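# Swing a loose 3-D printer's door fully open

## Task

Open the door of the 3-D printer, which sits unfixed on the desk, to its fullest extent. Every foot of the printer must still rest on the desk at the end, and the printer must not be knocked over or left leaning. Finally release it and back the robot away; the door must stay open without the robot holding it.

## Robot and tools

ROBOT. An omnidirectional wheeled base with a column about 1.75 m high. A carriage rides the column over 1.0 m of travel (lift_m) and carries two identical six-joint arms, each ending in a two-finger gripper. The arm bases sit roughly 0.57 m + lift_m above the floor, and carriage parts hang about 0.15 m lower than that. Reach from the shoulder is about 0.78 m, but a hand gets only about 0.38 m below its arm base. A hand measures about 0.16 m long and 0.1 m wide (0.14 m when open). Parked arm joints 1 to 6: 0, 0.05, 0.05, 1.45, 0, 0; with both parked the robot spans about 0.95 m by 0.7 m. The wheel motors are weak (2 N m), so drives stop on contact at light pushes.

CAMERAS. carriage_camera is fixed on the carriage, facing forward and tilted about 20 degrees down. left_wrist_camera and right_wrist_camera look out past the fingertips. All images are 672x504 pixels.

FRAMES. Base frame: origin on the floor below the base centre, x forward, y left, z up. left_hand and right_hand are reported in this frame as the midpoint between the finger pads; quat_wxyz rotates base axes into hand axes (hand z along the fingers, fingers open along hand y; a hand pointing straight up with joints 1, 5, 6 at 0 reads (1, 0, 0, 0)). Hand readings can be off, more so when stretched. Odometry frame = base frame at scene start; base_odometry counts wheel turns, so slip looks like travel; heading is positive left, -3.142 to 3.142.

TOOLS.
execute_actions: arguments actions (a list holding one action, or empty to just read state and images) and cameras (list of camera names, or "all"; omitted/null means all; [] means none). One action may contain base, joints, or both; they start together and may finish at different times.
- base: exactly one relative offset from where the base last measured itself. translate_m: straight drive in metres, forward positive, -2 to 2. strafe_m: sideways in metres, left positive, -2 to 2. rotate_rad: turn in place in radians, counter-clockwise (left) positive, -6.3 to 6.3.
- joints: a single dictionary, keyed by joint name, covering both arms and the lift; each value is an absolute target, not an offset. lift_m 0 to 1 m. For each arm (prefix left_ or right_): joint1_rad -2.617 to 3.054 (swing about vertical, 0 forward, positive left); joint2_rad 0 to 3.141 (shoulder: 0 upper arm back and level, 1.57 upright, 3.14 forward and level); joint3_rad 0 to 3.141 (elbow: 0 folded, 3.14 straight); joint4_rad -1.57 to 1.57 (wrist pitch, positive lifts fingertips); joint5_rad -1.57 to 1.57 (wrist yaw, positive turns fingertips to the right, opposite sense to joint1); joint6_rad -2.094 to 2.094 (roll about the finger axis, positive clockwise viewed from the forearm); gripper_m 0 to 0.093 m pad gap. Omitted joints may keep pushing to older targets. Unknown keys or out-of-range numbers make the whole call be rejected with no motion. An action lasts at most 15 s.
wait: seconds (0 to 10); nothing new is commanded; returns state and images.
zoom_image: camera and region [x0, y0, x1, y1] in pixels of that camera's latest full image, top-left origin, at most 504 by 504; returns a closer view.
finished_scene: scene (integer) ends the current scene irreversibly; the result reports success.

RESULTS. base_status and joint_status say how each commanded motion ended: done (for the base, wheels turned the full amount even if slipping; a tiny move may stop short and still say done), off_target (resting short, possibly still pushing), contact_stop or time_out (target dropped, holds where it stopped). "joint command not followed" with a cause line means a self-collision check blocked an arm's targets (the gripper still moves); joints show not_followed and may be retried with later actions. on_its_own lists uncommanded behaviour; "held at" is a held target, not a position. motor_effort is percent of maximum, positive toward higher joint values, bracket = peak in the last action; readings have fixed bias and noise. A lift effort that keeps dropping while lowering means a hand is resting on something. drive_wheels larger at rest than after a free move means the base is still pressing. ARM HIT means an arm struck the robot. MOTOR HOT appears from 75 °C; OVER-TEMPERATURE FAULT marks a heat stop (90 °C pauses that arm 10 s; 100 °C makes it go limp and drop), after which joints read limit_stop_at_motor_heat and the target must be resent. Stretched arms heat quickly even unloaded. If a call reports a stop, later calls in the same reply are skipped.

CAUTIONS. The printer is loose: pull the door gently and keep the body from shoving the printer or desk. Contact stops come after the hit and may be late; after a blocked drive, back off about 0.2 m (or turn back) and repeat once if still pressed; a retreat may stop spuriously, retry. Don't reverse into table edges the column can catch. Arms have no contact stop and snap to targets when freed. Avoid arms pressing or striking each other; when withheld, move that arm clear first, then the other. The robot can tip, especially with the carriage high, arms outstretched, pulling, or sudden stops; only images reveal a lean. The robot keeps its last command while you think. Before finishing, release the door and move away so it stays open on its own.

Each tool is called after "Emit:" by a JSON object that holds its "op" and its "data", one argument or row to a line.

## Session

Emit:
{"op": "execute_actions", "data": {
  "actions": []
}}

Scene clock: 0.00 s.
base_odometry: x=+0.000 y=+0.000 heading=+0.000 (m, m, rad; odometry frame)
base_status: not commanded
joint_positions: lift_m=+0.297 left_joint1_rad=+0.026 left_joint2_rad=+0.050 left_joint3_rad=+0.053 left_joint4_rad=+1.396 left_joint5_rad=+0.032 left_joint6_rad=+0.021 left_gripper_m=+0.095 right_joint1_rad=-0.031 right_joint2_rad=+0.031 right_joint3_rad=+0.040 right_joint4_rad=+1.468 right_joint5_rad=+0.004 right_joint6_rad=-0.034 right_gripper_m=+0.094
joint_status: not commanded
motor_effort: lift_m=+17 drive_wheels=+2 (%)
left_hand: x=+0.3079 y=+0.3256 z=+1.2760 quat_wxyz=(+0.996, +0.016, +0.086, +0.022) (m; base frame)
right_hand: x=+0.2881 y=-0.3314 z=+1.2751 quat_wxyz=(+0.998, +0.002, +0.047, -0.032) (m; base frame)
pictures: carriage_camera, left_wrist_camera, right_wrist_camera
Images, in order (width x height): carriage_camera 672x504, left_wrist_camera 672x504, right_wrist_camera 672x504.

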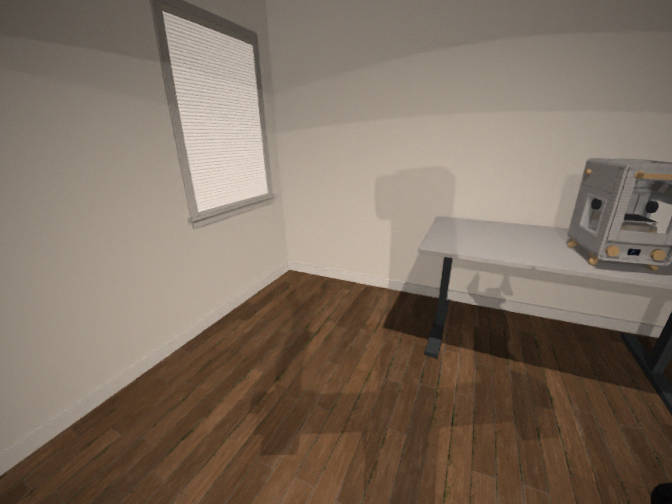

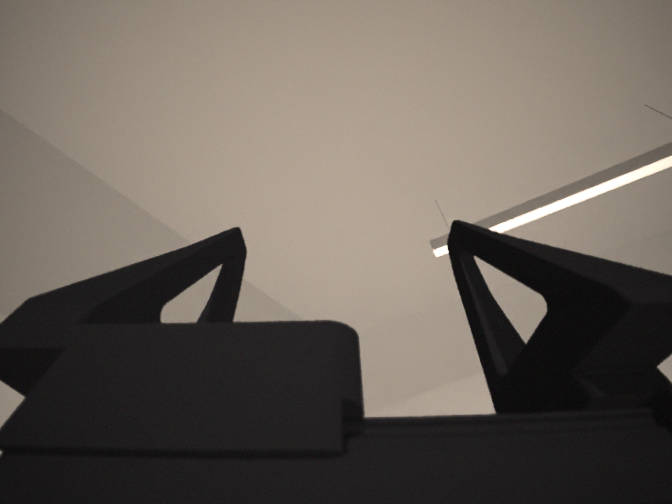

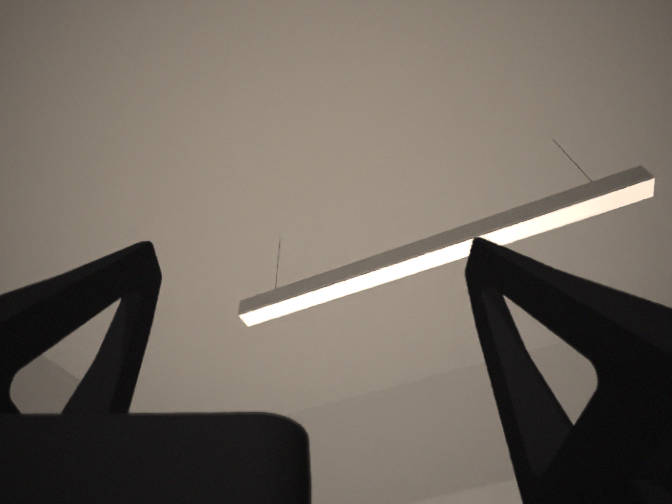

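Emit:
{"op": "execute_actions", "data": {
  "actions": [
    {"base":{"rotate_rad":-0.43}}
  ],
  "cameras": []
}}

Emit:
{"op": "execute_actions", "data": {
  "actions": [
    {"base":{"strafe_m":-0.5},"joints":{"right_joint2_rad":1.3,"right_joint3_rad":1.0,"right_joint4_rad":0.3,"right_joint6_rad":1.57,"lift_m":0.21,"right_gripper_m":0.06}}
  ],
  "cameras": ["carriage_camera"]
}}

Scene clock: 4.93 s.
base_odometry: x=+0.000 y=+0.000 heading=-0.428 (m, m, rad; odometry frame)
base_status: done
joint_positions: lift_m=+0.297 left_joint1_rad=+0.026 left_joint2_rad=+0.050 left_joint3_rad=+0.053 left_joint4_rad=+1.396 left_joint5_rad=+0.032 left_joint6_rad=+0.021 left_gripper_m=+0.095 right_joint1_rad=-0.031 right_joint2_rad=+0.031 right_joint3_rad=+0.040 right_joint4_rad=+1.468 right_joint5_rad=+0.004 right_joint6_rad=-0.034 right_gripper_m=+0.094
joint_status: not commanded
motor_effort: lift_m=+17(17) drive_wheels=+17(36) (%)
left_hand: x=+0.3079 y=+0.3256 z=+1.2760 quat_wxyz=(+0.996, +0.016, +0.086, +0.022) (m; base frame)
right_hand: x=+0.2882 y=-0.3314 z=+1.2751 quat_wxyz=(+0.998, +0.002, +0.047, -0.032) (m; base frame)
pictures: none
No camera images: the call's "cameras" was empty. Leave "cameras" out to get every camera's image.

Scene clock: 8.17 s.
base_odometry: x=-0.209 y=-0.454 heading=-0.430 (m, m, rad; odometry frame)
base_status: done
joint_positions: lift_m=+0.210 left_joint1_rad=+0.026 left_joint2_rad=+0.050 left_joint3_rad=+0.053 left_joint4_rad=+1.396 left_joint5_rad=+0.032 left_joint6_rad=+0.021 left_gripper_m=+0.095 right_joint1_rad=-0.031 right_joint2_rad=+1.304 right_joint3_rad=+0.969 right_joint4_rad=+0.291 right_joint5_rad=+0.004 right_joint6_rad=+1.561 right_gripper_m=+0.060
joint_status: all done
motor_effort: lift_m=+16(16) drive_wheels=-16(48) (%)
left_hand: x=+0.3079 y=+0.3256 z=+1.1888 quat_wxyz=(+0.996, +0.016, +0.086, +0.022) (m; base frame)
right_hand: x=+0.7114 y=-0.3444 z=+1.0930 quat_wxyz=(+0.500, +0.517, +0.504, +0.478) (m; base frame)
pictures: carriage_camera
Images, in order (width x height): carriage_camera 672x504.

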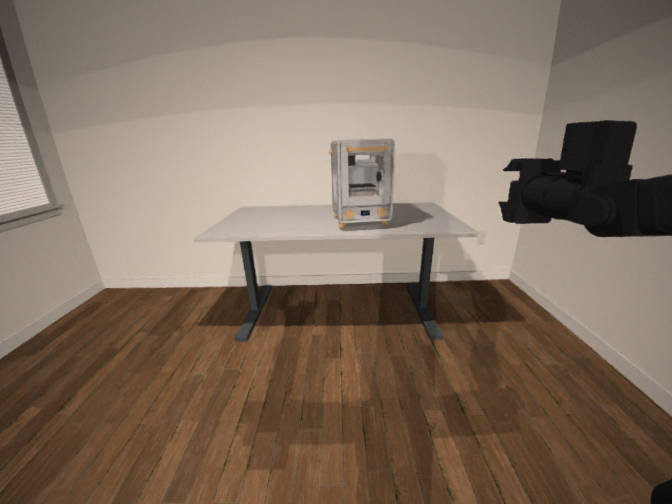

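Emit:
{"op": "execute_actions", "data": {
  "actions": [
    {"base":{"translate_m":0.7},"joints":{"lift_m":0.3}}
  ],
  "cameras": ["carriage_camera","right_wrist_camera"]
}}

Scene clock: 14.07 s.
base_odometry: x=+0.427 y=-0.748 heading=-0.432 (m, m, rad; odometry frame)
base_status: done
joint_positions: lift_m=+0.300 left_joint1_rad=+0.026 left_joint2_rad=+0.050 left_joint3_rad=+0.053 left_joint4_rad=+1.396 left_joint5_rad=+0.032 left_joint6_rad=+0.021 left_gripper_m=+0.095 right_joint1_rad=-0.032 right_joint2_rad=+1.304 right_joint3_rad=+0.982 right_joint4_rad=+0.301 right_joint5_rad=+0.005 right_joint6_rad=+1.562 right_gripper_m=+0.060
joint_status: all done
motor_effort: lift_m=+18(22) drive_wheels=-15(36) (%)
left_hand: x=+0.3079 y=+0.3256 z=+1.2786 quat_wxyz=(+0.996, +0.016, +0.086, +0.022) (m; base frame)
right_hand: x=+0.7118 y=-0.3449 z=+1.1914 quat_wxyz=(+0.506, +0.512, +0.498, +0.483) (m; base frame)
pictures: carriage_camera, right_wrist_camera
Images, in order (width x height): carriage_camera 672x504, right_wrist_camera 672x504.

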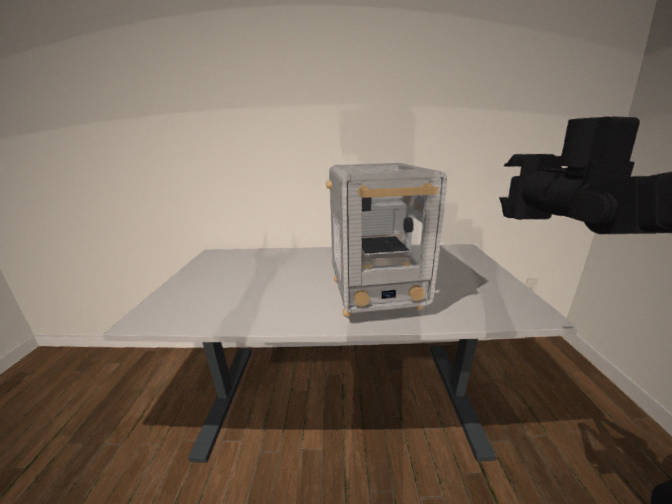

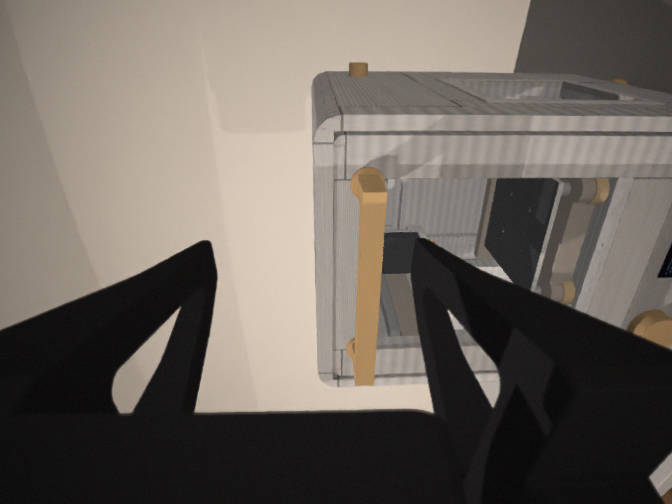

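Emit:
{"op": "execute_actions", "data": {
  "actions": [
    {"base":{"rotate_rad":0.22}}
  ],
  "cameras": []
}}

Emit:
{"op": "execute_actions", "data": {
  "actions": [
    {"base":{"strafe_m":-0.07},"joints":{"lift_m":0.275}}
  ],
  "cameras": []
}}

Emit:
{"op": "execute_actions", "data": {
  "actions": [
    {"base":{"translate_m":0.12}}
  ],
  "cameras": ["carriage_camera","right_wrist_camera"]
}}

Scene clock: 19.30 s.
base_odometry: x=+0.427 y=-0.748 heading=-0.213 (m, m, rad; odometry frame)
base_status: done
joint_positions: lift_m=+0.300 left_joint1_rad=+0.026 left_joint2_rad=+0.050 left_joint3_rad=+0.053 left_joint4_rad=+1.395 left_joint5_rad=+0.032 left_joint6_rad=+0.021 left_gripper_m=+0.095 right_joint1_rad=-0.032 right_joint2_rad=+1.304 right_joint3_rad=+0.982 right_joint4_rad=+0.300 right_joint5_rad=+0.005 right_joint6_rad=+1.562 right_gripper_m=+0.060
joint_status: not commanded
motor_effort: lift_m=+18(18) drive_wheels=+17(26) (%)
left_hand: x=+0.3082 y=+0.3256 z=+1.2785 quat_wxyz=(+0.996, +0.016, +0.087, +0.022) (m; base frame)
right_hand: x=+0.7118 y=-0.3449 z=+1.1911 quat_wxyz=(+0.506, +0.512, +0.499, +0.483) (m; base frame)
pictures: none
No camera images: the call's "cameras" was empty. Leave "cameras" out to get every camera's image.

Scene clock: 20.77 s.
base_odometry: x=+0.413 y=-0.816 heading=-0.211 (m, m, rad; odometry frame)
base_status: done
joint_positions: lift_m=+0.275 left_joint1_rad=+0.026 left_joint2_rad=+0.050 left_joint3_rad=+0.053 left_joint4_rad=+1.395 left_joint5_rad=+0.032 left_joint6_rad=+0.021 left_gripper_m=+0.095 right_joint1_rad=-0.032 right_joint2_rad=+1.302 right_joint3_rad=+0.982 right_joint4_rad=+0.294 right_joint5_rad=+0.005 right_joint6_rad=+1.562 right_gripper_m=+0.060
joint_status: all done
motor_effort: lift_m=+16(16) drive_wheels=+12(28) (%)
left_hand: x=+0.3081 y=+0.3256 z=+1.2538 quat_wxyz=(+0.996, +0.016, +0.086, +0.022) (m; base frame)
right_hand: x=+0.7113 y=-0.3449 z=+1.1658 quat_wxyz=(+0.505, +0.513, +0.499, +0.482) (m; base frame)
pictures: none
No camera images: the call's "cameras" was empty. Leave "cameras" out to get every camera's image.

Scene clock: 22.57 s.
base_odometry: x=+0.530 y=-0.842 heading=-0.212 (m, m, rad; odometry frame)
base_status: done
joint_positions: lift_m=+0.275 left_joint1_rad=+0.026 left_joint2_rad=+0.050 left_joint3_rad=+0.053 left_joint4_rad=+1.396 left_joint5_rad=+0.032 left_joint6_rad=+0.021 left_gripper_m=+0.095 right_joint1_rad=-0.031 right_joint2_rad=+1.302 right_joint3_rad=+0.982 right_joint4_rad=+0.294 right_joint5_rad=+0.004 right_joint6_rad=+1.562 right_gripper_m=+0.060
joint_status: not commanded
motor_effort: lift_m=+16(16) drive_wheels=-14(36) (%)
left_hand: x=+0.3078 y=+0.3256 z=+1.2539 quat_wxyz=(+0.996, +0.016, +0.086, +0.022) (m; base frame)
right_hand: x=+0.7113 y=-0.3444 z=+1.1659 quat_wxyz=(+0.504, +0.513, +0.500, +0.483) (m; base frame)
pictures: carriage_camera, right_wrist_camera
Images, in order (width x height): carriage_camera 672x504, right_wrist_camera 672x504.

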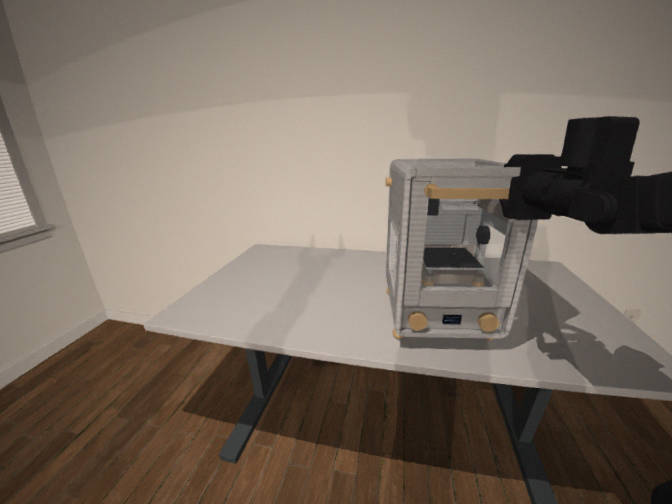

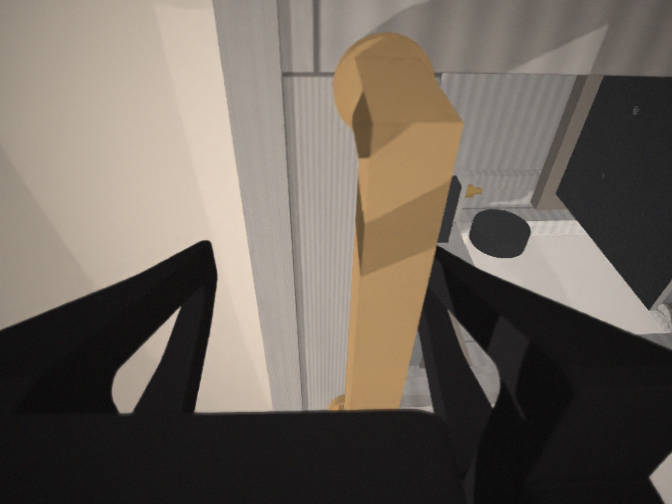

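Emit:
{"op": "execute_actions", "data": {
  "actions": [
    {"base":{"strafe_m":0.03},"joints":{"lift_m":0.257}}
  ],
  "cameras": []
}}

Emit:
{"op": "execute_actions", "data": {
  "actions": [
    {"base":{"translate_m":0.018}}
  ],
  "cameras": ["right_wrist_camera"]
}}

Emit:
{"op": "execute_actions", "data": {
  "actions": [
    {"joints":{"right_gripper_m":0}}
  ],
  "cameras": ["carriage_camera","right_wrist_camera"]
}}

Scene clock: 26.03 s.
base_odometry: x=+0.537 y=-0.813 heading=-0.213 (m, m, rad; odometry frame)
base_status: done
joint_positions: lift_m=+0.257 left_joint1_rad=+0.026 left_joint2_rad=+0.050 left_joint3_rad=+0.053 left_joint4_rad=+1.396 left_joint5_rad=+0.033 left_joint6_rad=+0.021 left_gripper_m=+0.095 right_joint1_rad=-0.031 right_joint2_rad=+1.302 right_joint3_rad=+0.982 right_joint4_rad=+0.294 right_joint5_rad=+0.005 right_joint6_rad=+1.562 right_gripper_m=+0.060
joint_status: all done
motor_effort: lift_m=+16(17) drive_wheels=-8(35) (%)
left_hand: x=+0.3079 y=+0.3254 z=+1.2358 quat_wxyz=(+0.996, +0.016, +0.086, +0.022) (m; base frame)
right_hand: x=+0.7114 y=-0.3445 z=+1.1477 quat_wxyz=(+0.504, +0.513, +0.500, +0.482) (m; base frame)
pictures: none
No camera images: the call's "cameras" was empty. Leave "cameras" out to get every camera's image.

Scene clock: 27.00 s.
base_odometry: x=+0.554 y=-0.816 heading=-0.212 (m, m, rad; odometry frame)
base_status: done
joint_positions: lift_m=+0.257 left_joint1_rad=+0.026 left_joint2_rad=+0.050 left_joint3_rad=+0.053 left_joint4_rad=+1.395 left_joint5_rad=+0.033 left_joint6_rad=+0.021 left_gripper_m=+0.095 right_joint1_rad=-0.031 right_joint2_rad=+1.302 right_joint3_rad=+0.982 right_joint4_rad=+0.296 right_joint5_rad=+0.005 right_joint6_rad=+1.562 right_gripper_m=+0.060
joint_status: not commanded
motor_effort: lift_m=+16(16) drive_wheels=-12(35) (%)
left_hand: x=+0.3082 y=+0.3254 z=+1.2357 quat_wxyz=(+0.996, +0.016, +0.087, +0.022) (m; base frame)
right_hand: x=+0.7114 y=-0.3445 z=+1.1481 quat_wxyz=(+0.505, +0.513, +0.499, +0.483) (m; base frame)
pictures: right_wrist_camera
Images, in order (width x height): right_wrist_camera 672x504.

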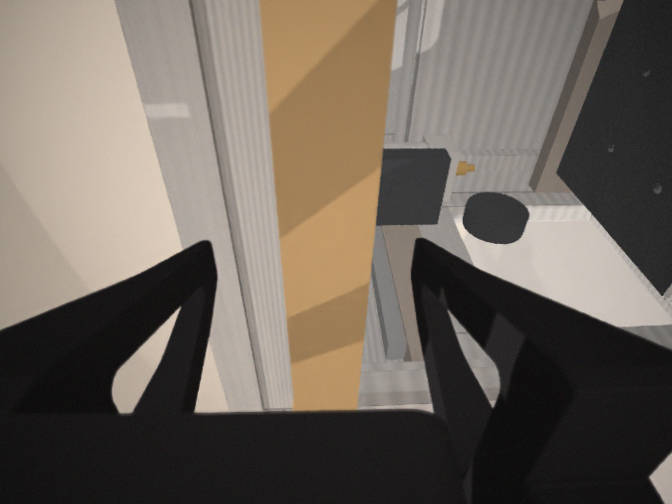

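Scene clock: 27.63 s.
base_odometry: x=+0.554 y=-0.816 heading=-0.212 (m, m, rad; odometry frame)
base_status: not commanded
joint_positions: lift_m=+0.257 left_joint1_rad=+0.026 left_joint2_rad=+0.050 left_joint3_rad=+0.053 left_joint4_rad=+1.395 left_joint5_rad=+0.033 left_joint6_rad=+0.021 left_gripper_m=+0.095 right_joint1_rad=-0.031 right_joint2_rad=+1.303 right_joint3_rad=+0.982 right_joint4_rad=+0.285 right_joint5_rad=+0.007 right_joint6_rad=+1.566 right_gripper_m=+0.017
joint_status: right_gripper_m off_target (ended at +0.017, target +0.000)
motor_effort: lift_m=+16(16) drive_wheels=-13(12) (%)
left_hand: x=+0.3082 y=+0.3254 z=+1.2357 quat_wxyz=(+0.996, +0.016, +0.087, +0.022) (m; base frame)
right_hand: x=+0.7116 y=-0.3449 z=+1.1449 quat_wxyz=(+0.501, +0.517, +0.501, +0.480) (m; base frame)
pictures: carriage_camera, right_wrist_camera
Images, in order (width x height): carriage_camera 672x504, right_wrist_camera 672x504.

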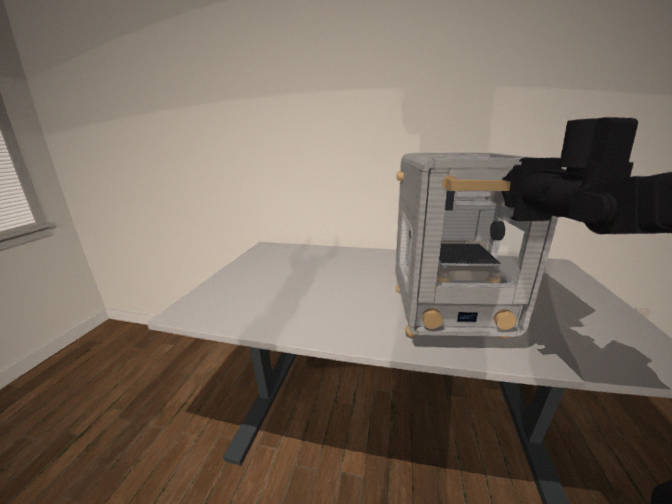

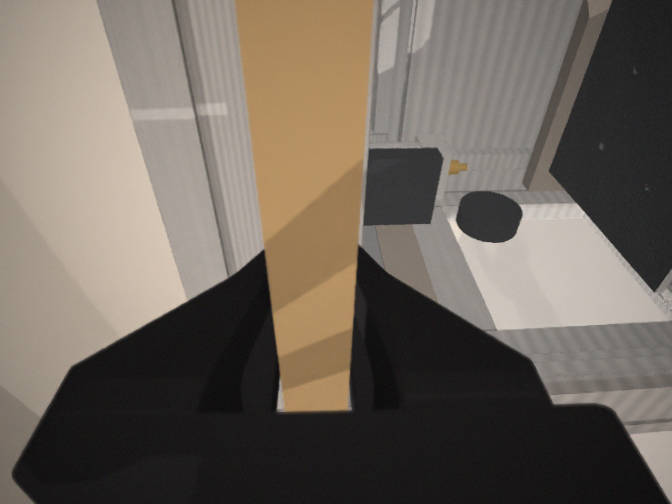

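Emit:
{"op": "execute_actions", "data": {
  "actions": [
    {"base":{"translate_m":-0.05},"joints":{"right_joint4_rad":0.4,"lift_m":0.235}}
  ],
  "cameras": ["carriage_camera"]
}}

Emit:
{"op": "execute_actions", "data": {
  "actions": [
    {"base":{"translate_m":-0.06},"joints":{"right_joint4_rad":0.65,"lift_m":0.175}}
  ],
  "cameras": ["carriage_camera","right_wrist_camera"]
}}

Scene clock: 31.40 s.
base_odometry: x=+0.506 y=-0.805 heading=-0.212 (m, m, rad; odometry frame)
base_status: done
joint_positions: lift_m=+0.235 left_joint1_rad=+0.026 left_joint2_rad=+0.050 left_joint3_rad=+0.053 left_joint4_rad=+1.395 left_joint5_rad=+0.032 left_joint6_rad=+0.021 left_gripper_m=+0.095 right_joint1_rad=-0.028 right_joint2_rad=+1.322 right_joint3_rad=+0.986 right_joint4_rad=+0.364 right_joint5_rad=-0.018 right_joint6_rad=+1.565 right_gripper_m=+0.017
joint_status: all done
motor_effort: lift_m=+16(16) drive_wheels=+1(41) (%)
left_hand: x=+0.3081 y=+0.3255 z=+1.2138 quat_wxyz=(+0.996, +0.016, +0.086, +0.022) (m; base frame)
right_hand: x=+0.7163 y=-0.3395 z=+1.1361 quat_wxyz=(+0.511, +0.494, +0.492, +0.503) (m; base frame)
pictures: carriage_camera
Images, in order (width x height): carriage_camera 672x504.

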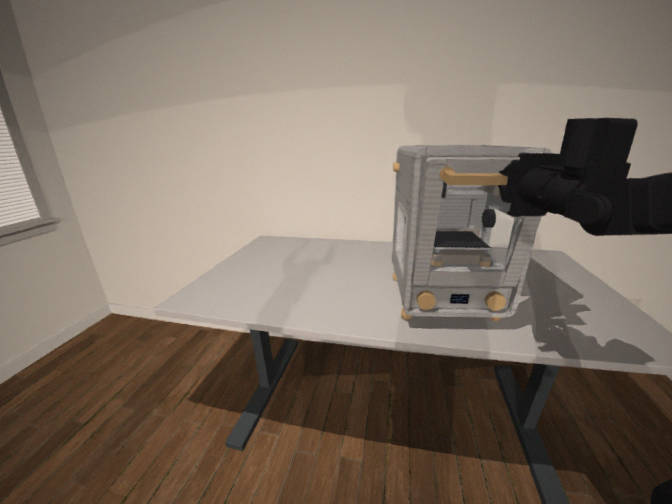

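Scene clock: 32.77 s.
base_odometry: x=+0.447 y=-0.792 heading=-0.211 (m, m, rad; odometry frame)
base_status: done
joint_positions: lift_m=+0.175 left_joint1_rad=+0.026 left_joint2_rad=+0.050 left_joint3_rad=+0.053 left_joint4_rad=+1.394 left_joint5_rad=+0.033 left_joint6_rad=+0.021 left_gripper_m=+0.095 right_joint1_rad=-0.023 right_joint2_rad=+1.341 right_joint3_rad=+0.986 right_joint4_rad=+0.546 right_joint5_rad=-0.039 right_joint6_rad=+1.551 right_gripper_m=+0.018
joint_status: right_joint4_rad off_target (ended at +0.546, target +0.650); the others done
motor_effort: lift_m=+17(17) drive_wheels=+3(36) (%)
left_hand: x=+0.3083 y=+0.3254 z=+1.1537 quat_wxyz=(+0.996, +0.016, +0.087, +0.022) (m; base frame)
right_hand: x=+0.7164 y=-0.3335 z=+1.1122 quat_wxyz=(+0.548, +0.440, +0.460, +0.543) (m; base frame)
pictures: carriage_camera, right_wrist_camera
Images, in order (width x height): carriage_camera 672x504, right_wrist_camera 672x504.

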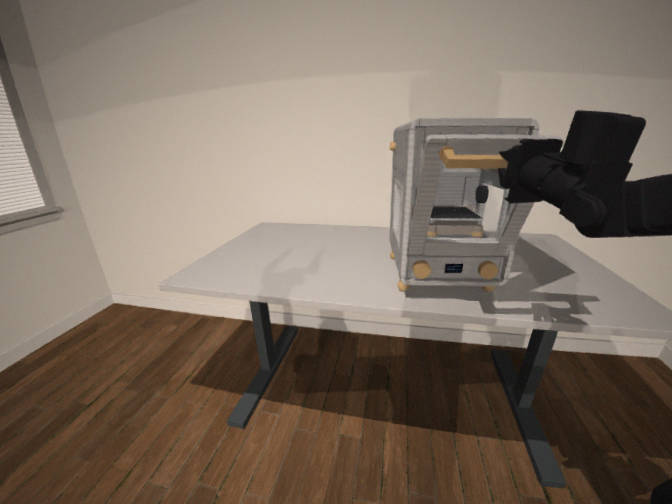

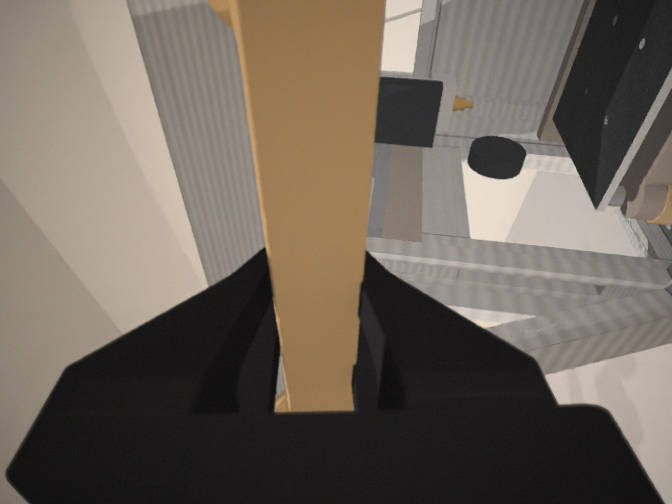

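Emit:
{"op": "execute_actions", "data": {
  "actions": [
    {"base":{"translate_m":-0.06},"joints":{"right_joint4_rad":0.9,"lift_m":0.095}}
  ],
  "cameras": ["carriage_camera"]
}}

Emit:
{"op": "execute_actions", "data": {
  "actions": [
    {"base":{"translate_m":-0.05},"joints":{"right_joint4_rad":1.15,"lift_m":0.04,"right_joint3_rad":0.88}}
  ],
  "cameras": ["carriage_camera","right_wrist_camera"]
}}

Scene clock: 36.70 s.
base_odometry: x=+0.389 y=-0.779 heading=-0.211 (m, m, rad; odometry frame)
base_status: done
joint_positions: lift_m=+0.095 left_joint1_rad=+0.026 left_joint2_rad=+0.050 left_joint3_rad=+0.053 left_joint4_rad=+1.395 left_joint5_rad=+0.032 left_joint6_rad=+0.021 left_gripper_m=+0.095 right_joint1_rad=-0.021 right_joint2_rad=+1.360 right_joint3_rad=+0.977 right_joint4_rad=+0.729 right_joint5_rad=-0.038 right_joint6_rad=+1.542 right_gripper_m=+0.019
joint_status: right_joint4_rad off_target (ended at +0.729, target +0.900); the others done
motor_effort: lift_m=+17(17) drive_wheels=+6(42) (%)
left_hand: x=+0.3081 y=+0.3255 z=+1.0737 quat_wxyz=(+0.996, +0.016, +0.086, +0.022) (m; base frame)
right_hand: x=+0.7101 y=-0.3329 z=+1.0631 quat_wxyz=(+0.585, +0.394, +0.419, +0.572) (m; base frame)
pictures: carriage_camera
Images, in order (width x height): carriage_camera 672x504.

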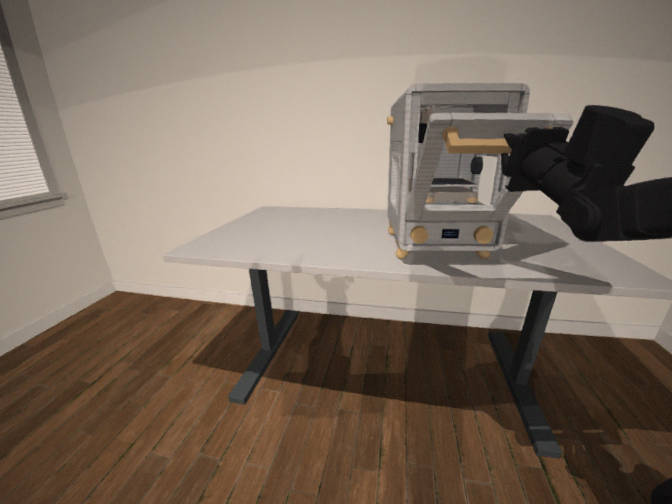

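Scene clock: 38.00 s.
base_odometry: x=+0.340 y=-0.769 heading=-0.210 (m, m, rad; odometry frame)
base_status: done
joint_positions: lift_m=+0.040 left_joint1_rad=+0.026 left_joint2_rad=+0.050 left_joint3_rad=+0.053 left_joint4_rad=+1.395 left_joint5_rad=+0.032 left_joint6_rad=+0.021 left_gripper_m=+0.095 right_joint1_rad=-0.021 right_joint2_rad=+1.371 right_joint3_rad=+0.858 right_joint4_rad=+0.937 right_joint5_rad=-0.006 right_joint6_rad=+1.543 right_gripper_m=+0.020
joint_status: right_joint4_rad off_target (ended at +0.937, target +1.150); the others done
motor_effort: lift_m=+17(17) drive_wheels=+6(47) (%)
left_hand: x=+0.3081 y=+0.3255 z=+1.0187 quat_wxyz=(+0.996, +0.016, +0.086, +0.022) (m; base frame)
right_hand: x=+0.6992 y=-0.3382 z=+0.9944 quat_wxyz=(+0.607, +0.381, +0.387, +0.580) (m; base frame)
pictures: carriage_camera, right_wrist_camera
Images, in order (width x height): carriage_camera 672x504, right_wrist_camera 672x504.

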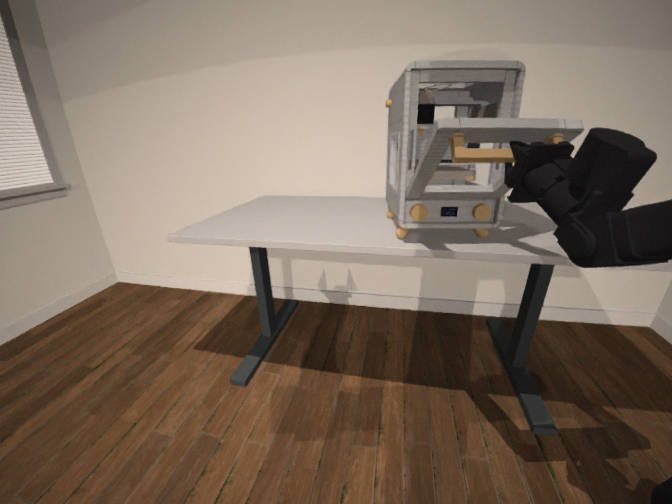

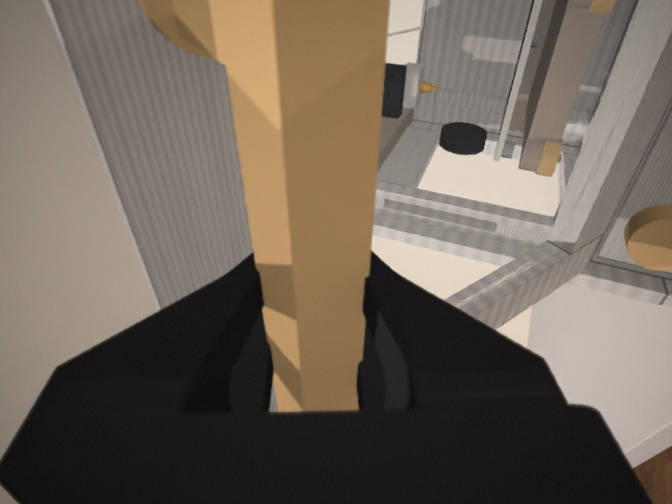

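Emit:
{"op": "execute_actions", "data": {
  "actions": [
    {"base":{"translate_m":-0.025},"joints":{"right_joint4_rad":1.35,"lift_m":0.0,"right_joint3_rad":0.76,"right_joint2_rad":1.36}}
  ],
  "cameras": ["carriage_camera","right_wrist_camera"]
}}

Emit:
{"op": "execute_actions", "data": {
  "actions": [
    {"base":{"translate_m":-0.02},"joints":{"right_joint4_rad":1.55,"right_joint3_rad":0.76,"right_joint2_rad":1.55}}
  ],
  "cameras": ["carriage_camera","right_wrist_camera"]
}}

Scene clock: 42.27 s.
base_odometry: x=+0.316 y=-0.763 heading=-0.210 (m, m, rad; odometry frame)
base_status: done
joint_positions: lift_m=+0.000 left_joint1_rad=+0.026 left_joint2_rad=+0.050 left_joint3_rad=+0.053 left_joint4_rad=+1.395 left_joint5_rad=+0.032 left_joint6_rad=+0.021 left_gripper_m=+0.095 right_joint1_rad=-0.022 right_joint2_rad=+1.428 right_joint3_rad=+0.741 right_joint4_rad=+1.125 right_joint5_rad=-0.002 right_joint6_rad=+1.545 right_gripper_m=+0.021
joint_status: right_joint2_rad off_target (ended at +1.428, target +1.360); right_joint4_rad off_target (ended at +1.125, target +1.350); the others done
motor_effort: lift_m=+17(18) drive_wheels=+5(49) (%)
left_hand: x=+0.3081 y=+0.3255 z=+0.9786 quat_wxyz=(+0.996, +0.016, +0.086, +0.022) (m; base frame)
right_hand: x=+0.6970 y=-0.3389 z=+0.9192 quat_wxyz=(+0.610, +0.378, +0.381, +0.583) (m; base frame)
pictures: carriage_camera, right_wrist_camera
Images, in order (width x height): carriage_camera 672x504, right_wrist_camera 672x504.

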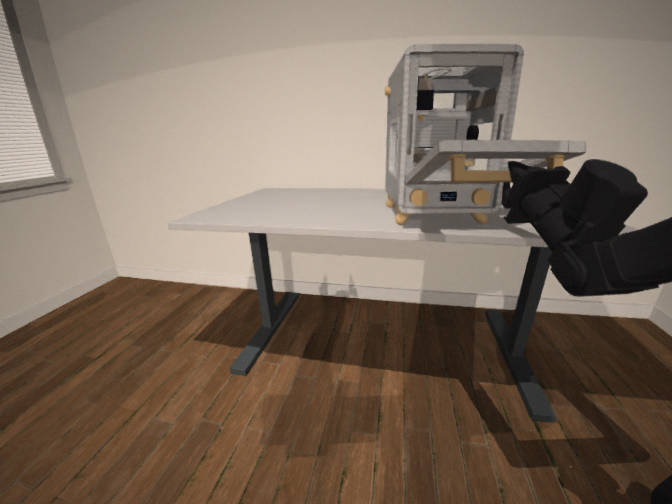

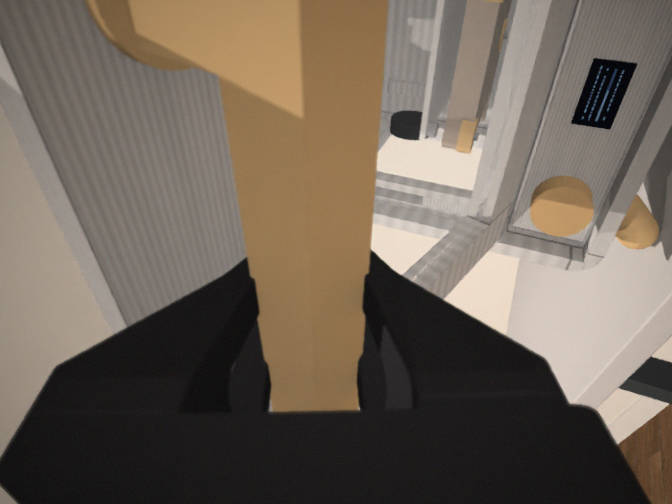

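Scene clock: 43.13 s.
base_odometry: x=+0.297 y=-0.759 heading=-0.210 (m, m, rad; odometry frame)
base_status: done
joint_positions: lift_m=+0.000 left_joint1_rad=+0.026 left_joint2_rad=+0.050 left_joint3_rad=+0.053 left_joint4_rad=+1.395 left_joint5_rad=+0.032 left_joint6_rad=+0.021 left_gripper_m=+0.095 right_joint1_rad=-0.022 right_joint2_rad=+1.594 right_joint3_rad=+0.741 right_joint4_rad=+1.343 right_joint5_rad=-0.001 right_joint6_rad=+1.545 right_gripper_m=+0.021
joint_status: right_joint4_rad off_target (ended at +1.343, target +1.550); the others done
motor_effort: lift_m=+17(17) drive_wheels=+6(46) (%)
left_hand: x=+0.3081 y=+0.3255 z=+0.9786 quat_wxyz=(+0.996, +0.016, +0.086, +0.022) (m; base frame)
right_hand: x=+0.7139 y=-0.3399 z=+0.8971 quat_wxyz=(+0.621, +0.363, +0.365, +0.592) (m; base frame)
pictures: carriage_camera, right_wrist_camera
Images, in order (width x height): carriage_camera 672x504, right_wrist_camera 672x504.

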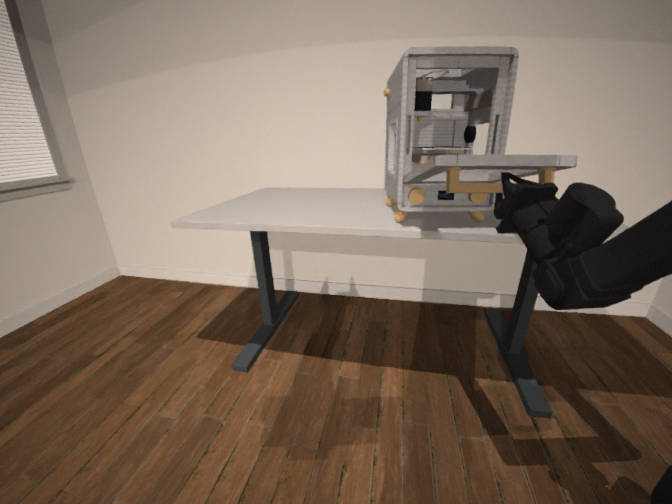

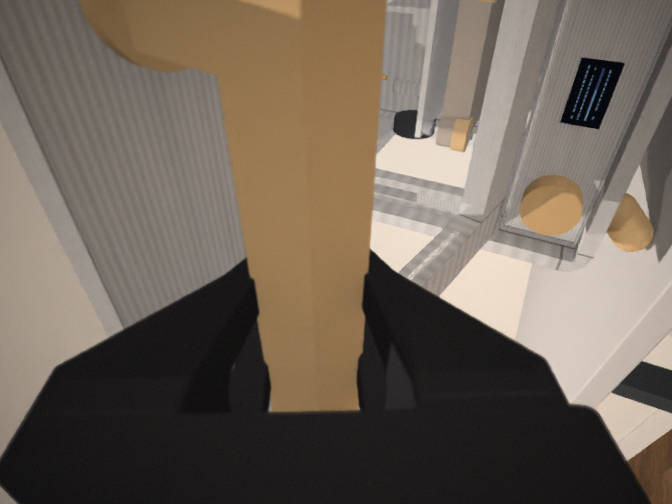

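Emit:
{"op": "execute_actions", "data": {
  "actions": [
    {"base":{"translate_m":-0.02},"joints":{"right_joint4_rad":1.4,"right_joint2_rad":1.67,"right_gripper_m":0.035}}
  ],
  "cameras": ["carriage_camera","right_wrist_camera"]
}}

Scene clock: 45.57 s.
base_odometry: x=+0.277 y=-0.754 heading=-0.209 (m, m, rad; odometry frame)
base_status: done
joint_positions: lift_m=+0.000 left_joint1_rad=+0.026 left_joint2_rad=+0.050 left_joint3_rad=+0.053 left_joint4_rad=+1.395 left_joint5_rad=+0.032 left_joint6_rad=+0.021 left_gripper_m=+0.095 right_joint1_rad=-0.022 right_joint2_rad=+1.699 right_joint3_rad=+0.741 right_joint4_rad=+1.276 right_joint5_rad=+0.003 right_joint6_rad=+1.558 right_gripper_m=+0.035
joint_status: right_joint4_rad off_target (ended at +1.276, target +1.400); the others done
motor_effort: lift_m=+17(17) drive_wheels=-6(43) (%)
left_hand: x=+0.3081 y=+0.3255 z=+0.9786 quat_wxyz=(+0.996, +0.016, +0.086, +0.022) (m; base frame)
right_hand: x=+0.7418 y=-0.3412 z=+0.8353 quat_wxyz=(+0.583, +0.418, +0.412, +0.562) (m; base frame)
pictures: carriage_camera, right_wrist_camera
Images, in order (width x height): carriage_camera 672x504, right_wrist_camera 672x504.

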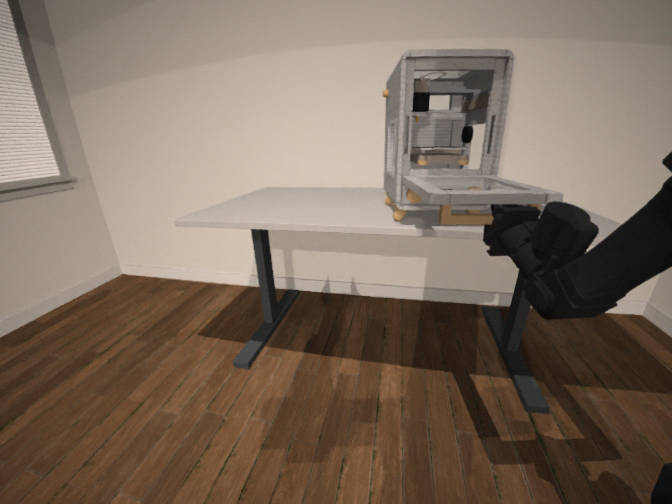

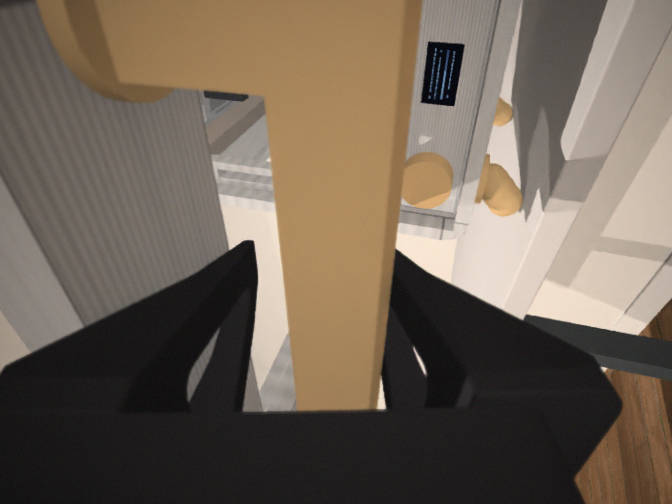

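Nearly flat, resting on the lower finger. Withdraw along the finger axis.

Emit:
{"op": "execute_actions", "data": {
  "actions": [
    {"base":{"translate_m":-0.025},"joints":{"right_joint4_rad":1.3,"right_joint3_rad":0.68,"right_joint2_rad":1.7,"right_gripper_m":0.045}}
  ],
  "cameras": ["carriage_camera","right_wrist_camera"]
}}

Scene clock: 48.63 s.
base_odometry: x=+0.253 y=-0.748 heading=-0.209 (m, m, rad; odometry frame)
base_status: done
joint_positions: lift_m=+0.000 left_joint1_rad=+0.026 left_joint2_rad=+0.050 left_joint3_rad=+0.053 left_joint4_rad=+1.395 left_joint5_rad=+0.032 left_joint6_rad=+0.021 left_gripper_m=+0.095 right_joint1_rad=-0.023 right_joint2_rad=+1.708 right_joint3_rad=+0.700 right_joint4_rad=+1.288 right_joint5_rad=+0.005 right_joint6_rad=+1.560 right_gripper_m=+0.045
joint_status: all done
motor_effort: lift_m=+17(17) drive_wheels=-9(37) (%)
left_hand: x=+0.3082 y=+0.3255 z=+0.9786 quat_wxyz=(+0.996, +0.016, +0.087, +0.022) (m; base frame)
right_hand: x=+0.7383 y=-0.3416 z=+0.8168 quat_wxyz=(+0.575, +0.429, +0.421, +0.554) (m; base frame)
pictures: carriage_camera, right_wrist_camera
Images, in order (width x height): carriage_camera 672x504, right_wrist_camera 672x504.

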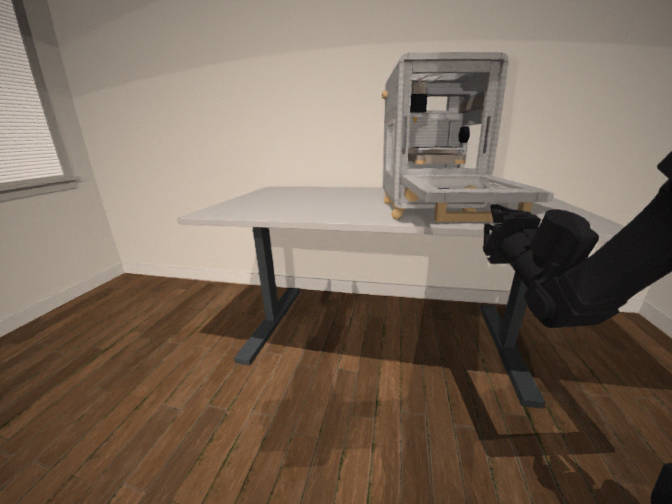

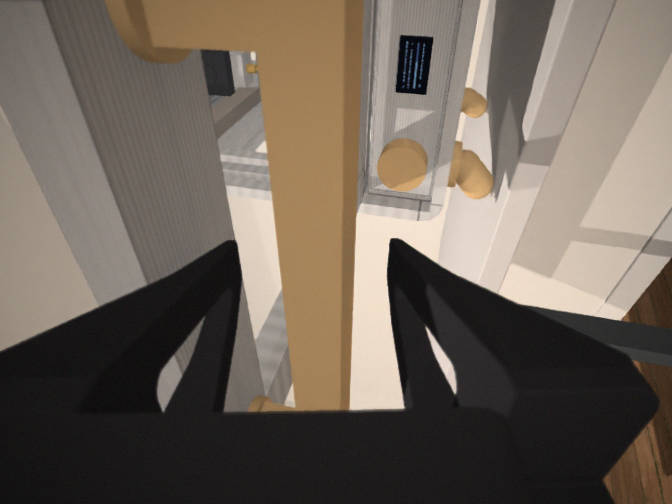

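Emit:
{"op": "execute_actions", "data": {
  "actions": [
    {"base":{"translate_m":-0.35}}
  ],
  "cameras": ["carriage_camera"]
}}

Emit:
{"op": "zoom_image", "data": {
  "camera": "carriage_camera",
  "region": [320,60,520,260]
}}

Scene clock: 53.33 s.
base_odometry: x=-0.090 y=-0.676 heading=-0.209 (m, m, rad; odometry frame)
base_status: done
joint_positions: lift_m=+0.000 left_joint1_rad=+0.026 left_joint2_rad=+0.050 left_joint3_rad=+0.053 left_joint4_rad=+1.395 left_joint5_rad=+0.032 left_joint6_rad=+0.021 left_gripper_m=+0.095 right_joint1_rad=-0.023 right_joint2_rad=+1.708 right_joint3_rad=+0.700 right_joint4_rad=+1.292 right_joint5_rad=+0.005 right_joint6_rad=+1.561 right_gripper_m=+0.045
joint_status: not commanded
motor_effort: lift_m=+17(17) drive_wheels=-6(38) (%)
left_hand: x=+0.3081 y=+0.3255 z=+0.9786 quat_wxyz=(+0.996, +0.016, +0.086, +0.022) (m; base frame)
right_hand: x=+0.7380 y=-0.3416 z=+0.8177 quat_wxyz=(+0.576, +0.428, +0.420, +0.555) (m; base frame)
pictures: carriage_camera
Images, in order (width x height): carriage_camera 672x504.

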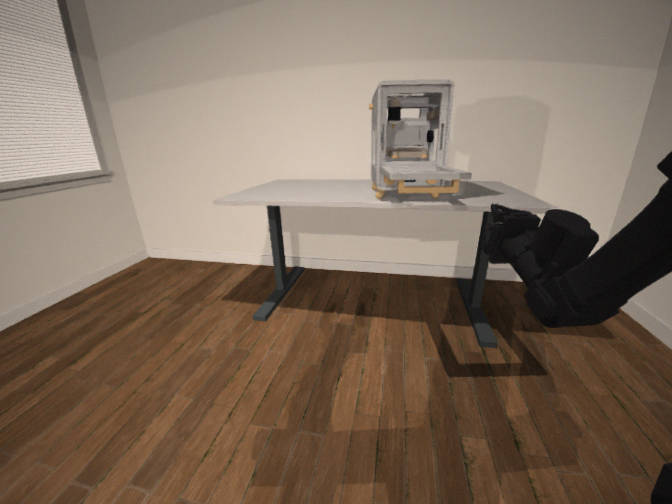

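Region (320, 60, 520, 260) of carriage_camera's 672x504 image, scaled by 2.520, with more detail than that image has.

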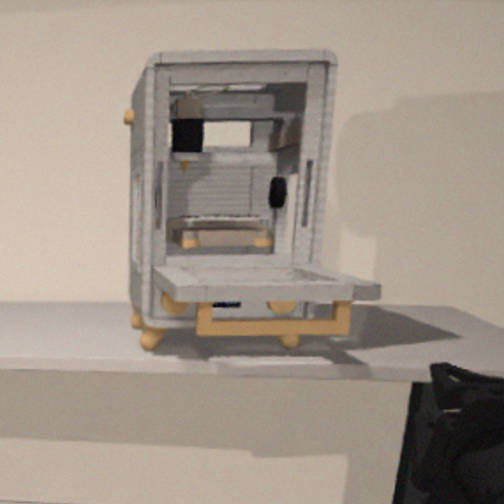

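Emit:
{"op": "finished_scene", "data": {
  "scene": 2
}}

The scene is finished: the task was done.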